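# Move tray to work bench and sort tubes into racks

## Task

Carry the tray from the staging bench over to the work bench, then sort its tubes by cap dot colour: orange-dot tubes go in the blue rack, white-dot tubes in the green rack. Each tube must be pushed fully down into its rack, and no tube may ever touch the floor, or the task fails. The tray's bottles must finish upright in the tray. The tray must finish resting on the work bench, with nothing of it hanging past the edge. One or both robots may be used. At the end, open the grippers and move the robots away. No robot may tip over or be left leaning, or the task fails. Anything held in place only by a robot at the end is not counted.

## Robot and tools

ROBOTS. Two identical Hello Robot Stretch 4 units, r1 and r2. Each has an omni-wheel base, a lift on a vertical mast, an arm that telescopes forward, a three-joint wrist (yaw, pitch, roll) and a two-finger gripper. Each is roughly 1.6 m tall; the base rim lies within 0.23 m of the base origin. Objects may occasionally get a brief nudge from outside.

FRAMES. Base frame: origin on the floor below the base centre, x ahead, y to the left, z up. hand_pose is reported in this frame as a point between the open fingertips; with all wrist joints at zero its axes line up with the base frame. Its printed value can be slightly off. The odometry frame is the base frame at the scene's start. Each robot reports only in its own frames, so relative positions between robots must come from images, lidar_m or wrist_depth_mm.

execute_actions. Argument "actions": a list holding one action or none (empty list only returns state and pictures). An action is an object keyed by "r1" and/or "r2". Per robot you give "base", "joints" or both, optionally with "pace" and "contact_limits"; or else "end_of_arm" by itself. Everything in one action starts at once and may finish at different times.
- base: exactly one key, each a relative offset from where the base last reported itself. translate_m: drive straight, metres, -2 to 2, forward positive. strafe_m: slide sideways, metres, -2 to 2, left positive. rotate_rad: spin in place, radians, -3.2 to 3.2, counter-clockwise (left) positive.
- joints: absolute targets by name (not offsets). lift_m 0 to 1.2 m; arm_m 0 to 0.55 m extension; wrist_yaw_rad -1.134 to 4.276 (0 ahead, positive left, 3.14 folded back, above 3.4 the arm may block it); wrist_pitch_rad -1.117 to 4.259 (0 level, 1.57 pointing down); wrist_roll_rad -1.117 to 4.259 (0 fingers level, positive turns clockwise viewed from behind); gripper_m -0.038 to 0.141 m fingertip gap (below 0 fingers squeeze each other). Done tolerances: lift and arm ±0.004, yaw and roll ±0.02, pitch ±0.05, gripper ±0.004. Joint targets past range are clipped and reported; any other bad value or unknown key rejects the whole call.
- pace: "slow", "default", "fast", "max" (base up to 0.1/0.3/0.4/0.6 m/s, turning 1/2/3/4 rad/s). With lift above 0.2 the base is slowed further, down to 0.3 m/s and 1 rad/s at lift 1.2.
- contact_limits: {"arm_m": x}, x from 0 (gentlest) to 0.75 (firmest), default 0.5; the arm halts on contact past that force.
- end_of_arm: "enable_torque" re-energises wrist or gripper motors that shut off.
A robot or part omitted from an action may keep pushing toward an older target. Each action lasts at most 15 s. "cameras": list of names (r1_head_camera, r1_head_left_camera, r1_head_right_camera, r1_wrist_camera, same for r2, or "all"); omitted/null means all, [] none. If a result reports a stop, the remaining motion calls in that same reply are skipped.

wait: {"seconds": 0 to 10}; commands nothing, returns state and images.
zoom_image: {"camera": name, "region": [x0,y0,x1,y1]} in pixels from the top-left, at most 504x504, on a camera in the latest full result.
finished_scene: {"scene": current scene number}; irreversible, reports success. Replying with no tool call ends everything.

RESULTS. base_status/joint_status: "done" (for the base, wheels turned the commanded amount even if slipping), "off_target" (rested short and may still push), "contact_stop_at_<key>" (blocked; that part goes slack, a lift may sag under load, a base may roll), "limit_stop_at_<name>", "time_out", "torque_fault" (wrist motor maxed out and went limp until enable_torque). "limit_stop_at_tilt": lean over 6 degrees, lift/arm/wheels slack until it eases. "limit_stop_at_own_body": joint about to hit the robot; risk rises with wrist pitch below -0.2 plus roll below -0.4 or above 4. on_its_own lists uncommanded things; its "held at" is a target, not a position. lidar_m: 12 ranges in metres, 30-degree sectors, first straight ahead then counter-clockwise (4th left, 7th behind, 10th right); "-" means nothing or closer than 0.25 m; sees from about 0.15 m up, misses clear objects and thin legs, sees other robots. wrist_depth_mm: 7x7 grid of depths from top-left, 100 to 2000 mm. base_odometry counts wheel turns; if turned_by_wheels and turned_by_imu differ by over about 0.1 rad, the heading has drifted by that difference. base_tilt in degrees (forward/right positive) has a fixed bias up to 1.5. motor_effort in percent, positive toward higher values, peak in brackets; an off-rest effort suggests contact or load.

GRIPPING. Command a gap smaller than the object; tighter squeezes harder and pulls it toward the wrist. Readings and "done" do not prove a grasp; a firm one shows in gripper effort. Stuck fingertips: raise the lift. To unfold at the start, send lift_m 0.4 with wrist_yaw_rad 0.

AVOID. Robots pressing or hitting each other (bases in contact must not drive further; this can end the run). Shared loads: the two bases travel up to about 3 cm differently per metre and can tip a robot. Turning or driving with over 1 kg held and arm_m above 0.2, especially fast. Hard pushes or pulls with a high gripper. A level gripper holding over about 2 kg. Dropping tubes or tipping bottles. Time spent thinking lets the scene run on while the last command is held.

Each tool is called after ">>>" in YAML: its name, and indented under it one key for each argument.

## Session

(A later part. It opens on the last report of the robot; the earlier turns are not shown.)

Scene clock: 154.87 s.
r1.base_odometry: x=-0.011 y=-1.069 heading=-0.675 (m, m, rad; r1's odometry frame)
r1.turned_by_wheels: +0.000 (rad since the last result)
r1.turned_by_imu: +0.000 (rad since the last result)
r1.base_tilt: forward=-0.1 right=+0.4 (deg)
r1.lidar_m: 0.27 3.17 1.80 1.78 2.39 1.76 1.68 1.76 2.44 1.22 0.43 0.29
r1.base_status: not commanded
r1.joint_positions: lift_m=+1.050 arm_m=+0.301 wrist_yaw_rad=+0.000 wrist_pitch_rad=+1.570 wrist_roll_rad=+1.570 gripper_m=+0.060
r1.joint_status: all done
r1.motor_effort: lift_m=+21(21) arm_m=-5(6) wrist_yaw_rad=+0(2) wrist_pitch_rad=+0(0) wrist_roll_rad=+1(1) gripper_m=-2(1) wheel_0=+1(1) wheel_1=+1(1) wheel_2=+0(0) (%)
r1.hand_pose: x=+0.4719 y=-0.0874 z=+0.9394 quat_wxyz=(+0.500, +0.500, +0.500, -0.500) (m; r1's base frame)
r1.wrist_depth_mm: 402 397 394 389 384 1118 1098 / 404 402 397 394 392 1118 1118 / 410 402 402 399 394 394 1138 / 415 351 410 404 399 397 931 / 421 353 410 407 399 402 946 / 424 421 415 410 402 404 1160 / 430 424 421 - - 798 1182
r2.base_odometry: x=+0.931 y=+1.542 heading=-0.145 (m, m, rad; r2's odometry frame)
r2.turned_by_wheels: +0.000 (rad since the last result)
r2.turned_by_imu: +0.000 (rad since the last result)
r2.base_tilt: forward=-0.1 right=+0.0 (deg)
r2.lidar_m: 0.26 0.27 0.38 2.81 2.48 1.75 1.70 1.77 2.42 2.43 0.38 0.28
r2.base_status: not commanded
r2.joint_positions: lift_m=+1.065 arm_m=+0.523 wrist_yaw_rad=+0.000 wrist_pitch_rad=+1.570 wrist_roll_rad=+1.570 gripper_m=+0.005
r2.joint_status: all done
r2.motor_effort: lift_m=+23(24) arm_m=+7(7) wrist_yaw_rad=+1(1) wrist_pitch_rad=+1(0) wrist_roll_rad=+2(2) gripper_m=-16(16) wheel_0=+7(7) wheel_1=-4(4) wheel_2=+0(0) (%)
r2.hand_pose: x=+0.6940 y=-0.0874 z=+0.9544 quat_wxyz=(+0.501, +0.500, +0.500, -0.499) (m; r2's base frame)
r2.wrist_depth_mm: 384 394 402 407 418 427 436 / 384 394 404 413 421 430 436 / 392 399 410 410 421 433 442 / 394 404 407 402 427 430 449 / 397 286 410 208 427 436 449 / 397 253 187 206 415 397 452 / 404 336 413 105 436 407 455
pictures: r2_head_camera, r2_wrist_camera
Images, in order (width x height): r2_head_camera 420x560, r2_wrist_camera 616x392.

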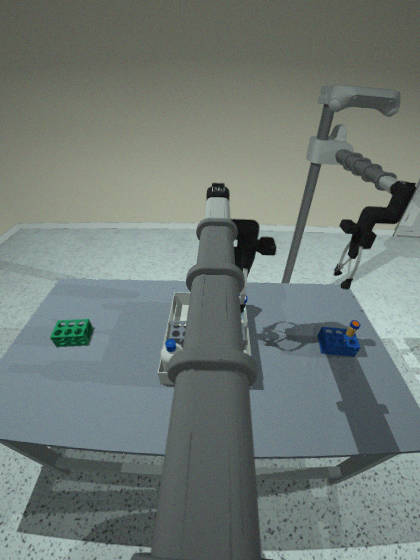

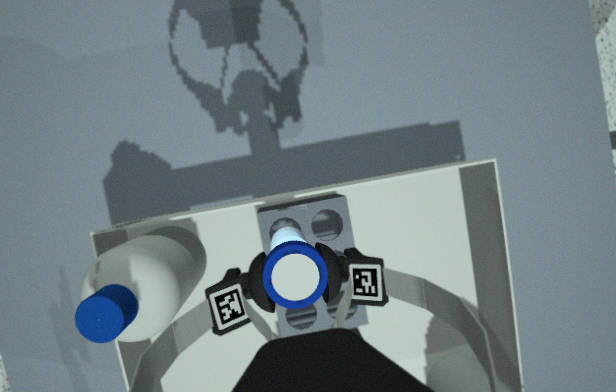

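>>> execute_actions:
  actions:
    - {"r1":{"base":{"translate_m":-0.25},"joints":{"arm_m":0.0},"pace":"fast"},"r2":{"base":{"strafe_m":0.62},"joints":{"arm_m":0.505},"pace":"fast"}}
  cameras: ["r2_wrist_camera"]

Scene clock: 168.20 s.
r1.base_odometry: x=-0.206 y=-0.913 heading=-0.675 (m, m, rad; r1's odometry frame)
r1.turned_by_wheels: +0.000 (rad since the last result)
r1.turned_by_imu: +0.002 (rad since the last result)
r1.base_tilt: forward=-0.2 right=+0.4 (deg)
r1.lidar_m: 0.52 3.43 1.85 2.18 2.10 1.49 1.43 1.51 2.04 3.46 0.80 0.54
r1.base_status: done
r1.joint_positions: lift_m=+1.050 arm_m=+0.001 wrist_yaw_rad=+0.000 wrist_pitch_rad=+1.570 wrist_roll_rad=+1.570 gripper_m=+0.060
r1.joint_status: all done
r1.motor_effort: lift_m=+21(21) arm_m=-5(6) wrist_yaw_rad=+0(0) wrist_pitch_rad=+0(0) wrist_roll_rad=+1(1) gripper_m=-4(4) wheel_0=-4(8) wheel_1=-2(6) wheel_2=+0(12) (%)
r1.hand_pose: x=+0.1720 y=-0.0874 z=+0.9394 quat_wxyz=(+0.500, +0.500, +0.500, -0.500) (m; r1's base frame)
r1.wrist_depth_mm: 1182 1160 1160 1138 1138 1118 1098 / 1182 1160 1160 1138 1160 1118 1118 / 1229 1205 1182 1182 1138 1138 1118 / 1205 1182 1182 1160 946 691 402 / 1229 1205 1205 1182 946 1160 1160 / 521 1229 1229 1205 976 1182 1160 / 1255 1229 1229 - - 1182 1182
r2.base_odometry: x=+1.020 y=+2.156 heading=-0.145 (m, m, rad; r2's odometry frame)
r2.turned_by_wheels: +0.000 (rad since the last result)
r2.turned_by_imu: +0.001 (rad since the last result)
r2.base_tilt: forward=+0.0 right=+0.0 (deg)
r2.lidar_m: 0.25 0.27 2.30 2.17 2.27 1.80 1.71 1.76 2.43 1.14 0.38 0.27
r2.base_status: done
r2.joint_positions: lift_m=+1.065 arm_m=+0.506 wrist_yaw_rad=+0.000 wrist_pitch_rad=+1.570 wrist_roll_rad=+1.570 gripper_m=+0.005
r2.joint_status: all done
r2.motor_effort: lift_m=+23(23) arm_m=-7(9) wrist_yaw_rad=+1(1) wrist_pitch_rad=+0(1) wrist_roll_rad=+0(1) gripper_m=-18(16) wheel_0=-2(13) wheel_1=+4(14) wheel_2=+0(0) (%)
r2.hand_pose: x=+0.6774 y=-0.0874 z=+0.9544 quat_wxyz=(+0.501, +0.500, +0.500, -0.499) (m; r2's base frame)
r2.wrist_depth_mm: 387 392 402 407 418 427 433 / 387 397 404 413 421 430 433 / 389 397 407 418 424 433 442 / 394 402 410 413 424 436 445 / 397 404 413 210 430 442 449 / 397 407 188 211 394 442 455 / 402 407 415 106 436 442 452
pictures: r2_wrist_camera
Images, in order (width x height): r2_wrist_camera 616x392.

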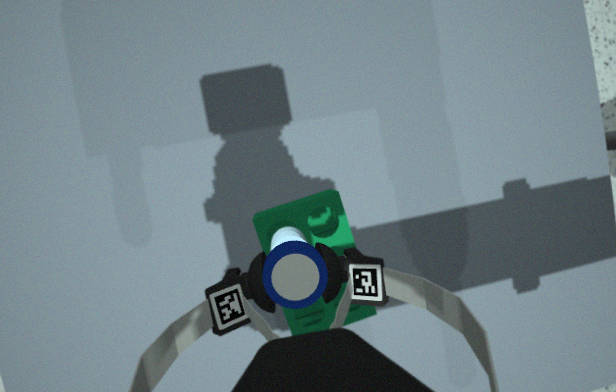

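Lucky — near the first hole.

>>> zoom_image:
  camera: "r2_wrist_camera"
  region: [240, 180, 360, 260]

Region (240, 180, 360, 260) of r2_wrist_camera's 616x392 image, scaled by 4.200.

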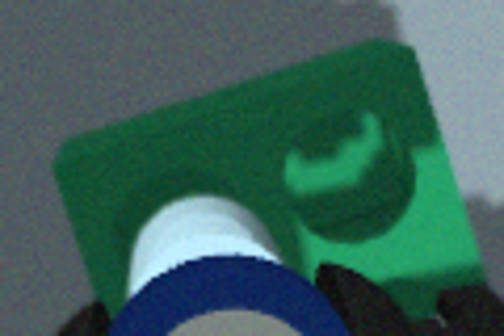

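>>> execute_actions:
  actions:
    - {"r2":{"base":{"strafe_m":0.002},"joints":{"arm_m":0.5095,"lift_m":1.035}}}
  cameras: ["r2_wrist_camera"]

>>> zoom_image:
  camera: "r2_wrist_camera"
  region: [240, 180, 360, 260]

Scene clock: 178.07 s.
r1.base_odometry: x=-0.206 y=-0.913 heading=-0.675 (m, m, rad; r1's odometry frame)
r1.turned_by_wheels: +0.000 (rad since the last result)
r1.turned_by_imu: +0.001 (rad since the last result)
r1.base_tilt: forward=-0.2 right=+0.3 (deg)
r1.lidar_m: 0.53 3.42 1.85 2.19 2.06 1.51 1.43 1.49 2.06 3.46 0.78 0.53
r1.base_status: not commanded
r1.joint_positions: lift_m=+1.050 arm_m=+0.001 wrist_yaw_rad=+0.000 wrist_pitch_rad=+1.570 wrist_roll_rad=+1.570 gripper_m=+0.060
r1.joint_status: not commanded
r1.motor_effort: lift_m=+21(21) arm_m=-5(5) wrist_yaw_rad=+0(0) wrist_pitch_rad=+0(0) wrist_roll_rad=+2(2) gripper_m=-3(1) wheel_0=-4(4) wheel_1=-2(2) wheel_2=+0(0) (%)
r1.hand_pose: x=+0.1720 y=-0.0874 z=+0.9394 quat_wxyz=(+0.500, +0.500, +0.500, -0.500) (m; r1's base frame)
r1.wrist_depth_mm: 1160 1160 1160 1138 1138 1118 1098 / 1182 1160 1160 1138 1160 1118 1118 / 1182 1205 1182 1160 1138 1138 1138 / 1205 1205 1182 1182 960 699 404 / 1229 1182 1205 1182 946 1160 1160 / 525 1229 1205 1205 976 1160 1160 / 1255 1255 1229 - - 1182 1182
r2.base_odometry: x=+1.021 y=+2.158 heading=-0.144 (m, m, rad; r2's odometry frame)
r2.turned_by_wheels: +0.000 (rad since the last result)
r2.turned_by_imu: +0.001 (rad since the last result)
r2.base_tilt: forward=+0.0 right=+0.0 (deg)
r2.lidar_m: 0.25 0.25 2.28 2.17 2.26 1.79 1.71 1.74 2.47 1.12 0.38 0.26
r2.base_status: done
r2.joint_positions: lift_m=+1.035 arm_m=+0.508 wrist_yaw_rad=+0.000 wrist_pitch_rad=+1.570 wrist_roll_rad=+1.570 gripper_m=+0.005
r2.joint_status: all done
r2.motor_effort: lift_m=+15(23) arm_m=+7(7) wrist_yaw_rad=+2(2) wrist_pitch_rad=+0(0) wrist_roll_rad=+1(1) gripper_m=-14(17) wheel_0=+0(9) wheel_1=+1(8) wheel_2=+0(0) (%)
r2.hand_pose: x=+0.6794 y=-0.0874 z=+0.9250 quat_wxyz=(+0.501, +0.500, +0.500, -0.499) (m; r2's base frame)
r2.wrist_depth_mm: 359 364 373 379 387 397 402 / 362 366 375 384 392 399 404 / 362 370 379 382 394 404 410 / 366 377 379 387 397 404 415 / 370 379 382 209 399 407 418 / 370 377 187 211 340 410 418 / 375 377 384 106 404 415 421
pictures: r2_wrist_camera
Images, in order (width x height): r2_wrist_camera 616x392.

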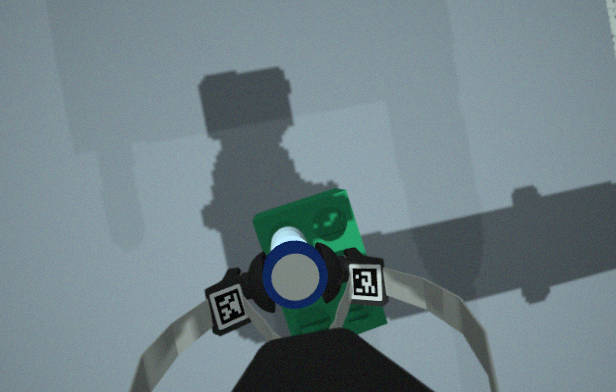

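Region (240, 180, 360, 260) of r2_wrist_camera's 616x392 image, scaled by 4.200.

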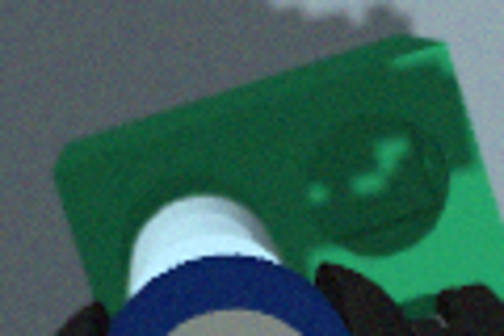

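>>> execute_actions:
  actions:
    - {"r2":{"joints":{"lift_m":0.973},"pace":"slow"}}
  cameras: ["r2_wrist_camera"]

Scene clock: 183.93 s.
r1.base_odometry: x=-0.206 y=-0.913 heading=-0.675 (m, m, rad; r1's odometry frame)
r1.turned_by_wheels: +0.000 (rad since the last result)
r1.turned_by_imu: +0.001 (rad since the last result)
r1.base_tilt: forward=-0.2 right=+0.4 (deg)
r1.lidar_m: 0.52 3.45 1.84 2.21 2.06 1.47 1.43 1.50 2.06 3.44 0.77 0.54
r1.base_status: not commanded
r1.joint_positions: lift_m=+1.050 arm_m=+0.001 wrist_yaw_rad=+0.000 wrist_pitch_rad=+1.570 wrist_roll_rad=+1.570 gripper_m=+0.060
r1.joint_status: not commanded
r1.motor_effort: lift_m=+21(21) arm_m=-5(5) wrist_yaw_rad=+0(0) wrist_pitch_rad=+0(0) wrist_roll_rad=+1(1) gripper_m=-4(2) wheel_0=-4(4) wheel_1=-2(2) wheel_2=+0(0) (%)
r1.hand_pose: x=+0.1720 y=-0.0874 z=+0.9394 quat_wxyz=(+0.500, +0.500, +0.500, -0.500) (m; r1's base frame)
r1.wrist_depth_mm: 1182 1160 1160 1138 1118 1118 1118 / 1182 1182 1160 1160 1138 1118 1118 / 1205 1205 1182 1160 1160 1160 1138 / 1205 1205 1205 1182 946 691 402 / 1229 1205 1182 1182 960 1160 1138 / 525 1229 1229 1205 960 1160 1160 / 1255 1229 1229 - - 1182 1182
r2.base_odometry: x=+1.021 y=+2.158 heading=-0.144 (m, m, rad; r2's odometry frame)
r2.turned_by_wheels: +0.000 (rad since the last result)
r2.turned_by_imu: +0.001 (rad since the last result)
r2.base_tilt: forward=+0.0 right=-0.1 (deg)
r2.lidar_m: 0.25 0.26 2.27 2.18 2.24 1.79 1.71 1.75 2.44 1.09 0.38 0.26
r2.base_status: not commanded
r2.joint_positions: lift_m=+0.973 arm_m=+0.508 wrist_yaw_rad=+0.000 wrist_pitch_rad=+1.570 wrist_roll_rad=+1.570 gripper_m=+0.005
r2.joint_status: all done
r2.motor_effort: lift_m=+14(14) arm_m=+7(7) wrist_yaw_rad=+2(2) wrist_pitch_rad=+1(1) wrist_roll_rad=+1(1) gripper_m=-14(17) wheel_0=-1(1) wheel_1=+1(1) wheel_2=+0(1) (%)
r2.hand_pose: x=+0.6794 y=-0.0874 z=+0.8631 quat_wxyz=(+0.501, +0.500, +0.500, -0.499) (m; r2's base frame)
r2.wrist_depth_mm: 301 307 314 320 325 334 338 / 303 309 317 322 327 338 342 / 306 312 319 324 332 334 343 / 309 314 320 325 332 342 347 / 310 317 320 210 334 343 349 / 310 319 187 211 274 345 351 / 312 317 329 106 340 349 357
pictures: r2_wrist_camera
Images, in order (width x height): r2_wrist_camera 616x392.

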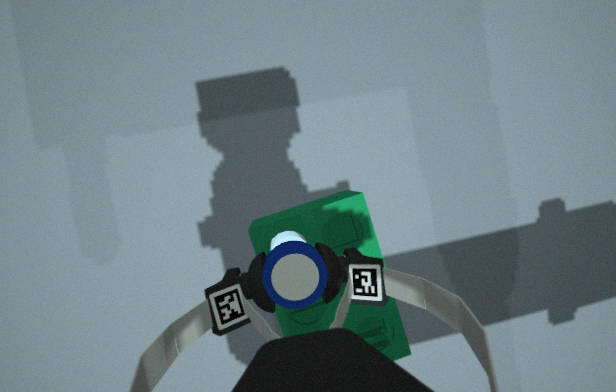

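>>> execute_actions:
  actions:
    - {"r2":{"joints":{"gripper_m":0.05}}}
  cameras: ["r2_wrist_camera"]

Scene clock: 186.93 s.
r1.base_odometry: x=-0.206 y=-0.913 heading=-0.675 (m, m, rad; r1's odometry frame)
r1.turned_by_wheels: +0.000 (rad since the last result)
r1.turned_by_imu: +0.001 (rad since the last result)
r1.base_tilt: forward=-0.2 right=+0.4 (deg)
r1.lidar_m: 0.53 3.41 1.85 2.21 2.07 1.50 1.43 1.51 2.04 3.45 0.78 0.55
r1.base_status: not commanded
r1.joint_positions: lift_m=+1.050 arm_m=+0.001 wrist_yaw_rad=+0.000 wrist_pitch_rad=+1.570 wrist_roll_rad=+1.570 gripper_m=+0.060
r1.joint_status: not commanded
r1.motor_effort: lift_m=+21(21) arm_m=-5(5) wrist_yaw_rad=+0(1) wrist_pitch_rad=+0(0) wrist_roll_rad=+2(2) gripper_m=-4(4) wheel_0=-4(4) wheel_1=-2(2) wheel_2=+0(0) (%)
r1.hand_pose: x=+0.1720 y=-0.0874 z=+0.9394 quat_wxyz=(+0.500, +0.500, +0.500, -0.500) (m; r1's base frame)
r1.wrist_depth_mm: 1182 1160 1160 1138 1118 1118 1098 / 1182 1182 1160 1160 1138 1138 1118 / 1205 1205 1182 1182 1138 1138 1138 / 1205 1205 1182 1160 946 691 402 / 1229 1205 1205 1182 946 1160 1160 / 521 1229 1205 1205 976 1182 1160 / 1255 1255 1229 - - 1182 1160
r2.base_odometry: x=+1.021 y=+2.158 heading=-0.144 (m, m, rad; r2's odometry frame)
r2.turned_by_wheels: +0.000 (rad since the last result)
r2.turned_by_imu: +0.001 (rad since the last result)
r2.base_tilt: forward=-0.1 right=-0.1 (deg)
r2.lidar_m: 0.25 0.25 2.26 2.19 2.28 1.79 1.70 1.75 2.43 1.12 0.38 0.26
r2.base_status: not commanded
r2.joint_positions: lift_m=+0.973 arm_m=+0.508 wrist_yaw_rad=+0.000 wrist_pitch_rad=+1.570 wrist_roll_rad=+1.570 gripper_m=+0.050
r2.joint_status: all done
r2.motor_effort: lift_m=+14(15) arm_m=+7(7) wrist_yaw_rad=+2(2) wrist_pitch_rad=+0(0) wrist_roll_rad=+1(1) gripper_m=-3(13) wheel_0=-1(1) wheel_1=+1(1) wheel_2=+0(0) (%)
r2.hand_pose: x=+0.6794 y=-0.0874 z=+0.8631 quat_wxyz=(+0.501, +0.500, +0.500, -0.499) (m; r2's base frame)
r2.wrist_depth_mm: 303 307 312 319 325 334 340 / 301 309 317 324 329 334 342 / 304 310 317 322 329 338 343 / 307 315 320 324 334 340 347 / 309 315 322 222 336 342 349 / 312 317 197 208 273 347 353 / 314 319 327 106 342 351 355
pictures: r2_wrist_camera
Images, in order (width x height): r2_wrist_camera 616x392.

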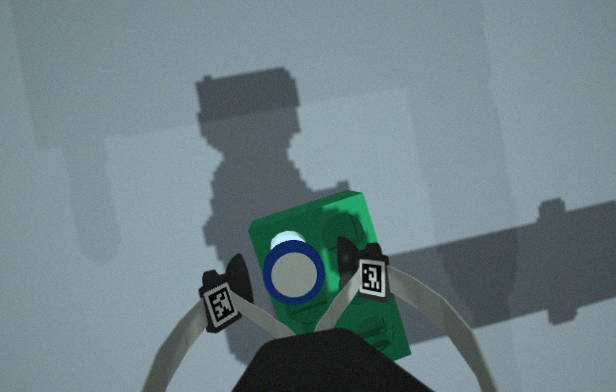

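Matches the in-tray reading (207/274). Lift and clear.

>>> execute_actions:
  actions:
    - {"r2":{"joints":{"lift_m":1.04},"pace":"max"}}
  cameras: []

>>> execute_actions:
  actions:
    - {"r2":{"base":{"translate_m":-0.2},"joints":{"arm_m":0.1},"pace":"max"}}
  cameras: ["r1_head_camera","r2_head_camera"]

Scene clock: 189.73 s.
r1.base_odometry: x=-0.206 y=-0.913 heading=-0.675 (m, m, rad; r1's odometry frame)
r1.turned_by_wheels: +0.000 (rad since the last result)
r1.turned_by_imu: +0.001 (rad since the last result)
r1.base_tilt: forward=-0.2 right=+0.3 (deg)
r1.lidar_m: 0.51 3.42 1.83 2.19 2.08 1.49 1.43 1.50 2.06 3.47 0.79 0.57
r1.base_status: not commanded
r1.joint_positions: lift_m=+1.050 arm_m=+0.001 wrist_yaw_rad=+0.000 wrist_pitch_rad=+1.570 wrist_roll_rad=+1.570 gripper_m=+0.060
r1.joint_status: not commanded
r1.motor_effort: lift_m=+21(21) arm_m=-5(5) wrist_yaw_rad=+0(0) wrist_pitch_rad=+0(0) wrist_roll_rad=+2(1) gripper_m=-4(4) wheel_0=-4(4) wheel_1=-2(2) wheel_2=+0(0) (%)
r1.hand_pose: x=+0.1720 y=-0.0874 z=+0.9394 quat_wxyz=(+0.500, +0.500, +0.500, -0.500) (m; r1's base frame)
r1.wrist_depth_mm: 1182 1160 1160 1138 1118 1118 1098 / 1182 1182 1160 1160 1138 1118 1118 / 1182 1205 1182 1160 1160 1138 1138 / 1229 1205 1182 1182 946 699 402 / 1229 1205 1205 1182 960 1182 1160 / 521 1229 1229 1182 960 1160 1182 / 1281 1229 1205 - - 1205 1182
r2.base_odometry: x=+1.021 y=+2.158 heading=-0.144 (m, m, rad; r2's odometry frame)
r2.turned_by_wheels: +0.000 (rad since the last result)
r2.turned_by_imu: +0.001 (rad since the last result)
r2.base_tilt: forward=+0.0 right=+0.0 (deg)
r2.lidar_m: 0.25 0.25 2.27 2.19 2.28 1.79 1.70 1.75 2.45 1.12 0.37 0.25
r2.base_status: not commanded
r2.joint_positions: lift_m=+1.040 arm_m=+0.508 wrist_yaw_rad=+0.000 wrist_pitch_rad=+1.570 wrist_roll_rad=+1.570 gripper_m=+0.050
r2.joint_status: all done
r2.motor_effort: lift_m=+22(25) arm_m=+7(7) wrist_yaw_rad=+1(1) wrist_pitch_rad=+0(0) wrist_roll_rad=+1(1) gripper_m=-3(4) wheel_0=-1(1) wheel_1=+1(1) wheel_2=+0(0) (%)
r2.hand_pose: x=+0.6794 y=-0.0874 z=+0.9295 quat_wxyz=(+0.501, +0.500, +0.500, -0.499) (m; r2's base frame)
r2.wrist_depth_mm: 364 368 377 384 392 402 404 / 368 375 382 387 397 404 410 / 366 375 384 392 399 407 415 / 375 379 389 389 402 413 424 / 373 379 384 274 402 413 421 / 375 384 196 338 345 421 430 / 377 382 392 106 413 418 430
pictures: none
No camera images: the call's "cameras" was empty. Leave "cameras" out to get every camera's image.

Scene clock: 191.67 s.
r1.base_odometry: x=-0.206 y=-0.913 heading=-0.675 (m, m, rad; r1's odometry frame)
r1.turned_by_wheels: +0.000 (rad since the last result)
r1.turned_by_imu: +0.001 (rad since the last result)
r1.base_tilt: forward=-0.2 right=+0.3 (deg)
r1.lidar_m: 0.53 3.42 1.86 2.21 2.06 1.51 1.44 1.50 2.05 3.44 0.80 0.57
r1.base_status: not commanded
r1.joint_positions: lift_m=+1.050 arm_m=+0.001 wrist_yaw_rad=+0.000 wrist_pitch_rad=+1.570 wrist_roll_rad=+1.570 gripper_m=+0.060
r1.joint_status: not commanded
r1.motor_effort: lift_m=+21(21) arm_m=-5(5) wrist_yaw_rad=+0(0) wrist_pitch_rad=+0(0) wrist_roll_rad=+2(2) gripper_m=-2(5) wheel_0=-3(4) wheel_1=-2(2) wheel_2=+0(0) (%)
r1.hand_pose: x=+0.1720 y=-0.0874 z=+0.9394 quat_wxyz=(+0.500, +0.500, +0.500, -0.500) (m; r1's base frame)
r1.wrist_depth_mm: 1160 1182 1138 1138 1138 1118 1098 / 1182 1182 1182 1160 1160 1138 1118 / 1182 1182 1182 1160 1138 1138 1118 / 1229 1182 1182 1182 960 691 402 / 1229 1205 1205 1182 946 1182 1160 / 521 1229 1229 1182 960 1160 1160 / 1255 1255 1229 - - 1182 1182
r2.base_odometry: x=+0.823 y=+2.187 heading=-0.145 (m, m, rad; r2's odometry frame)
r2.turned_by_wheels: -0.001 (rad since the last result)
r2.turned_by_imu: -0.001 (rad since the last result)
r2.base_tilt: forward=-0.1 right=+0.0 (deg)
r2.lidar_m: 0.44 0.47 2.27 2.17 2.19 1.58 1.51 1.55 2.14 3.07 0.66 0.46
r2.base_status: done
r2.joint_positions: lift_m=+1.040 arm_m=+0.101 wrist_yaw_rad=+0.000 wrist_pitch_rad=+1.570 wrist_roll_rad=+1.570 gripper_m=+0.050
r2.joint_status: all done
r2.motor_effort: lift_m=+22(22) arm_m=-7(10) wrist_yaw_rad=+2(1) wrist_pitch_rad=-1(1) wrist_roll_rad=+2(1) gripper_m=-4(2) wheel_0=-5(11) wheel_1=-5(10) wheel_2=+0(14) (%)
r2.hand_pose: x=+0.2722 y=-0.0874 z=+0.9295 quat_wxyz=(+0.500, +0.500, +0.500, -0.500) (m; r2's base frame)
r2.wrist_depth_mm: 370 1098 1118 1098 1182 1229 1205 / 366 1098 1118 1138 1160 1182 1229 / 368 1098 1138 1160 1182 1205 1205 / 370 1118 1118 1078 960 1205 1205 / 375 1118 1160 1138 960 1229 1255 / 377 1138 196 1160 1182 1229 1255 / 382 387 1138 106 1205 1281 1281
pictures: r1_head_camera, r2_head_camera
Images, in order (width x height): r1_head_camera 420x560, r2_head_camera 420x560.

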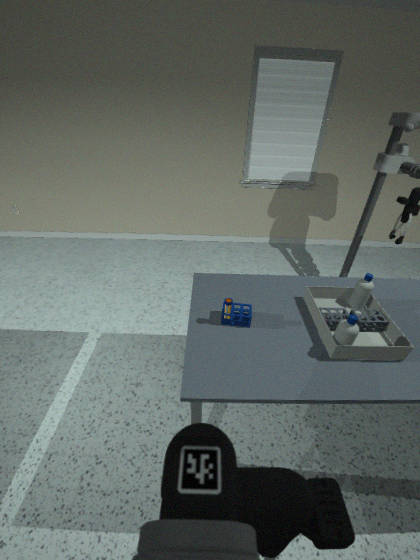

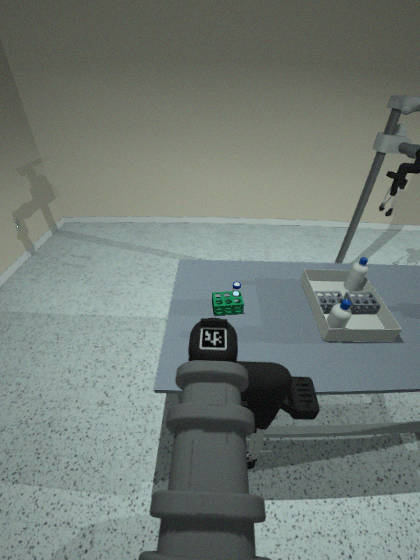

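>>> finished_scene:
  scene: 2

The scene is finished: the task was done.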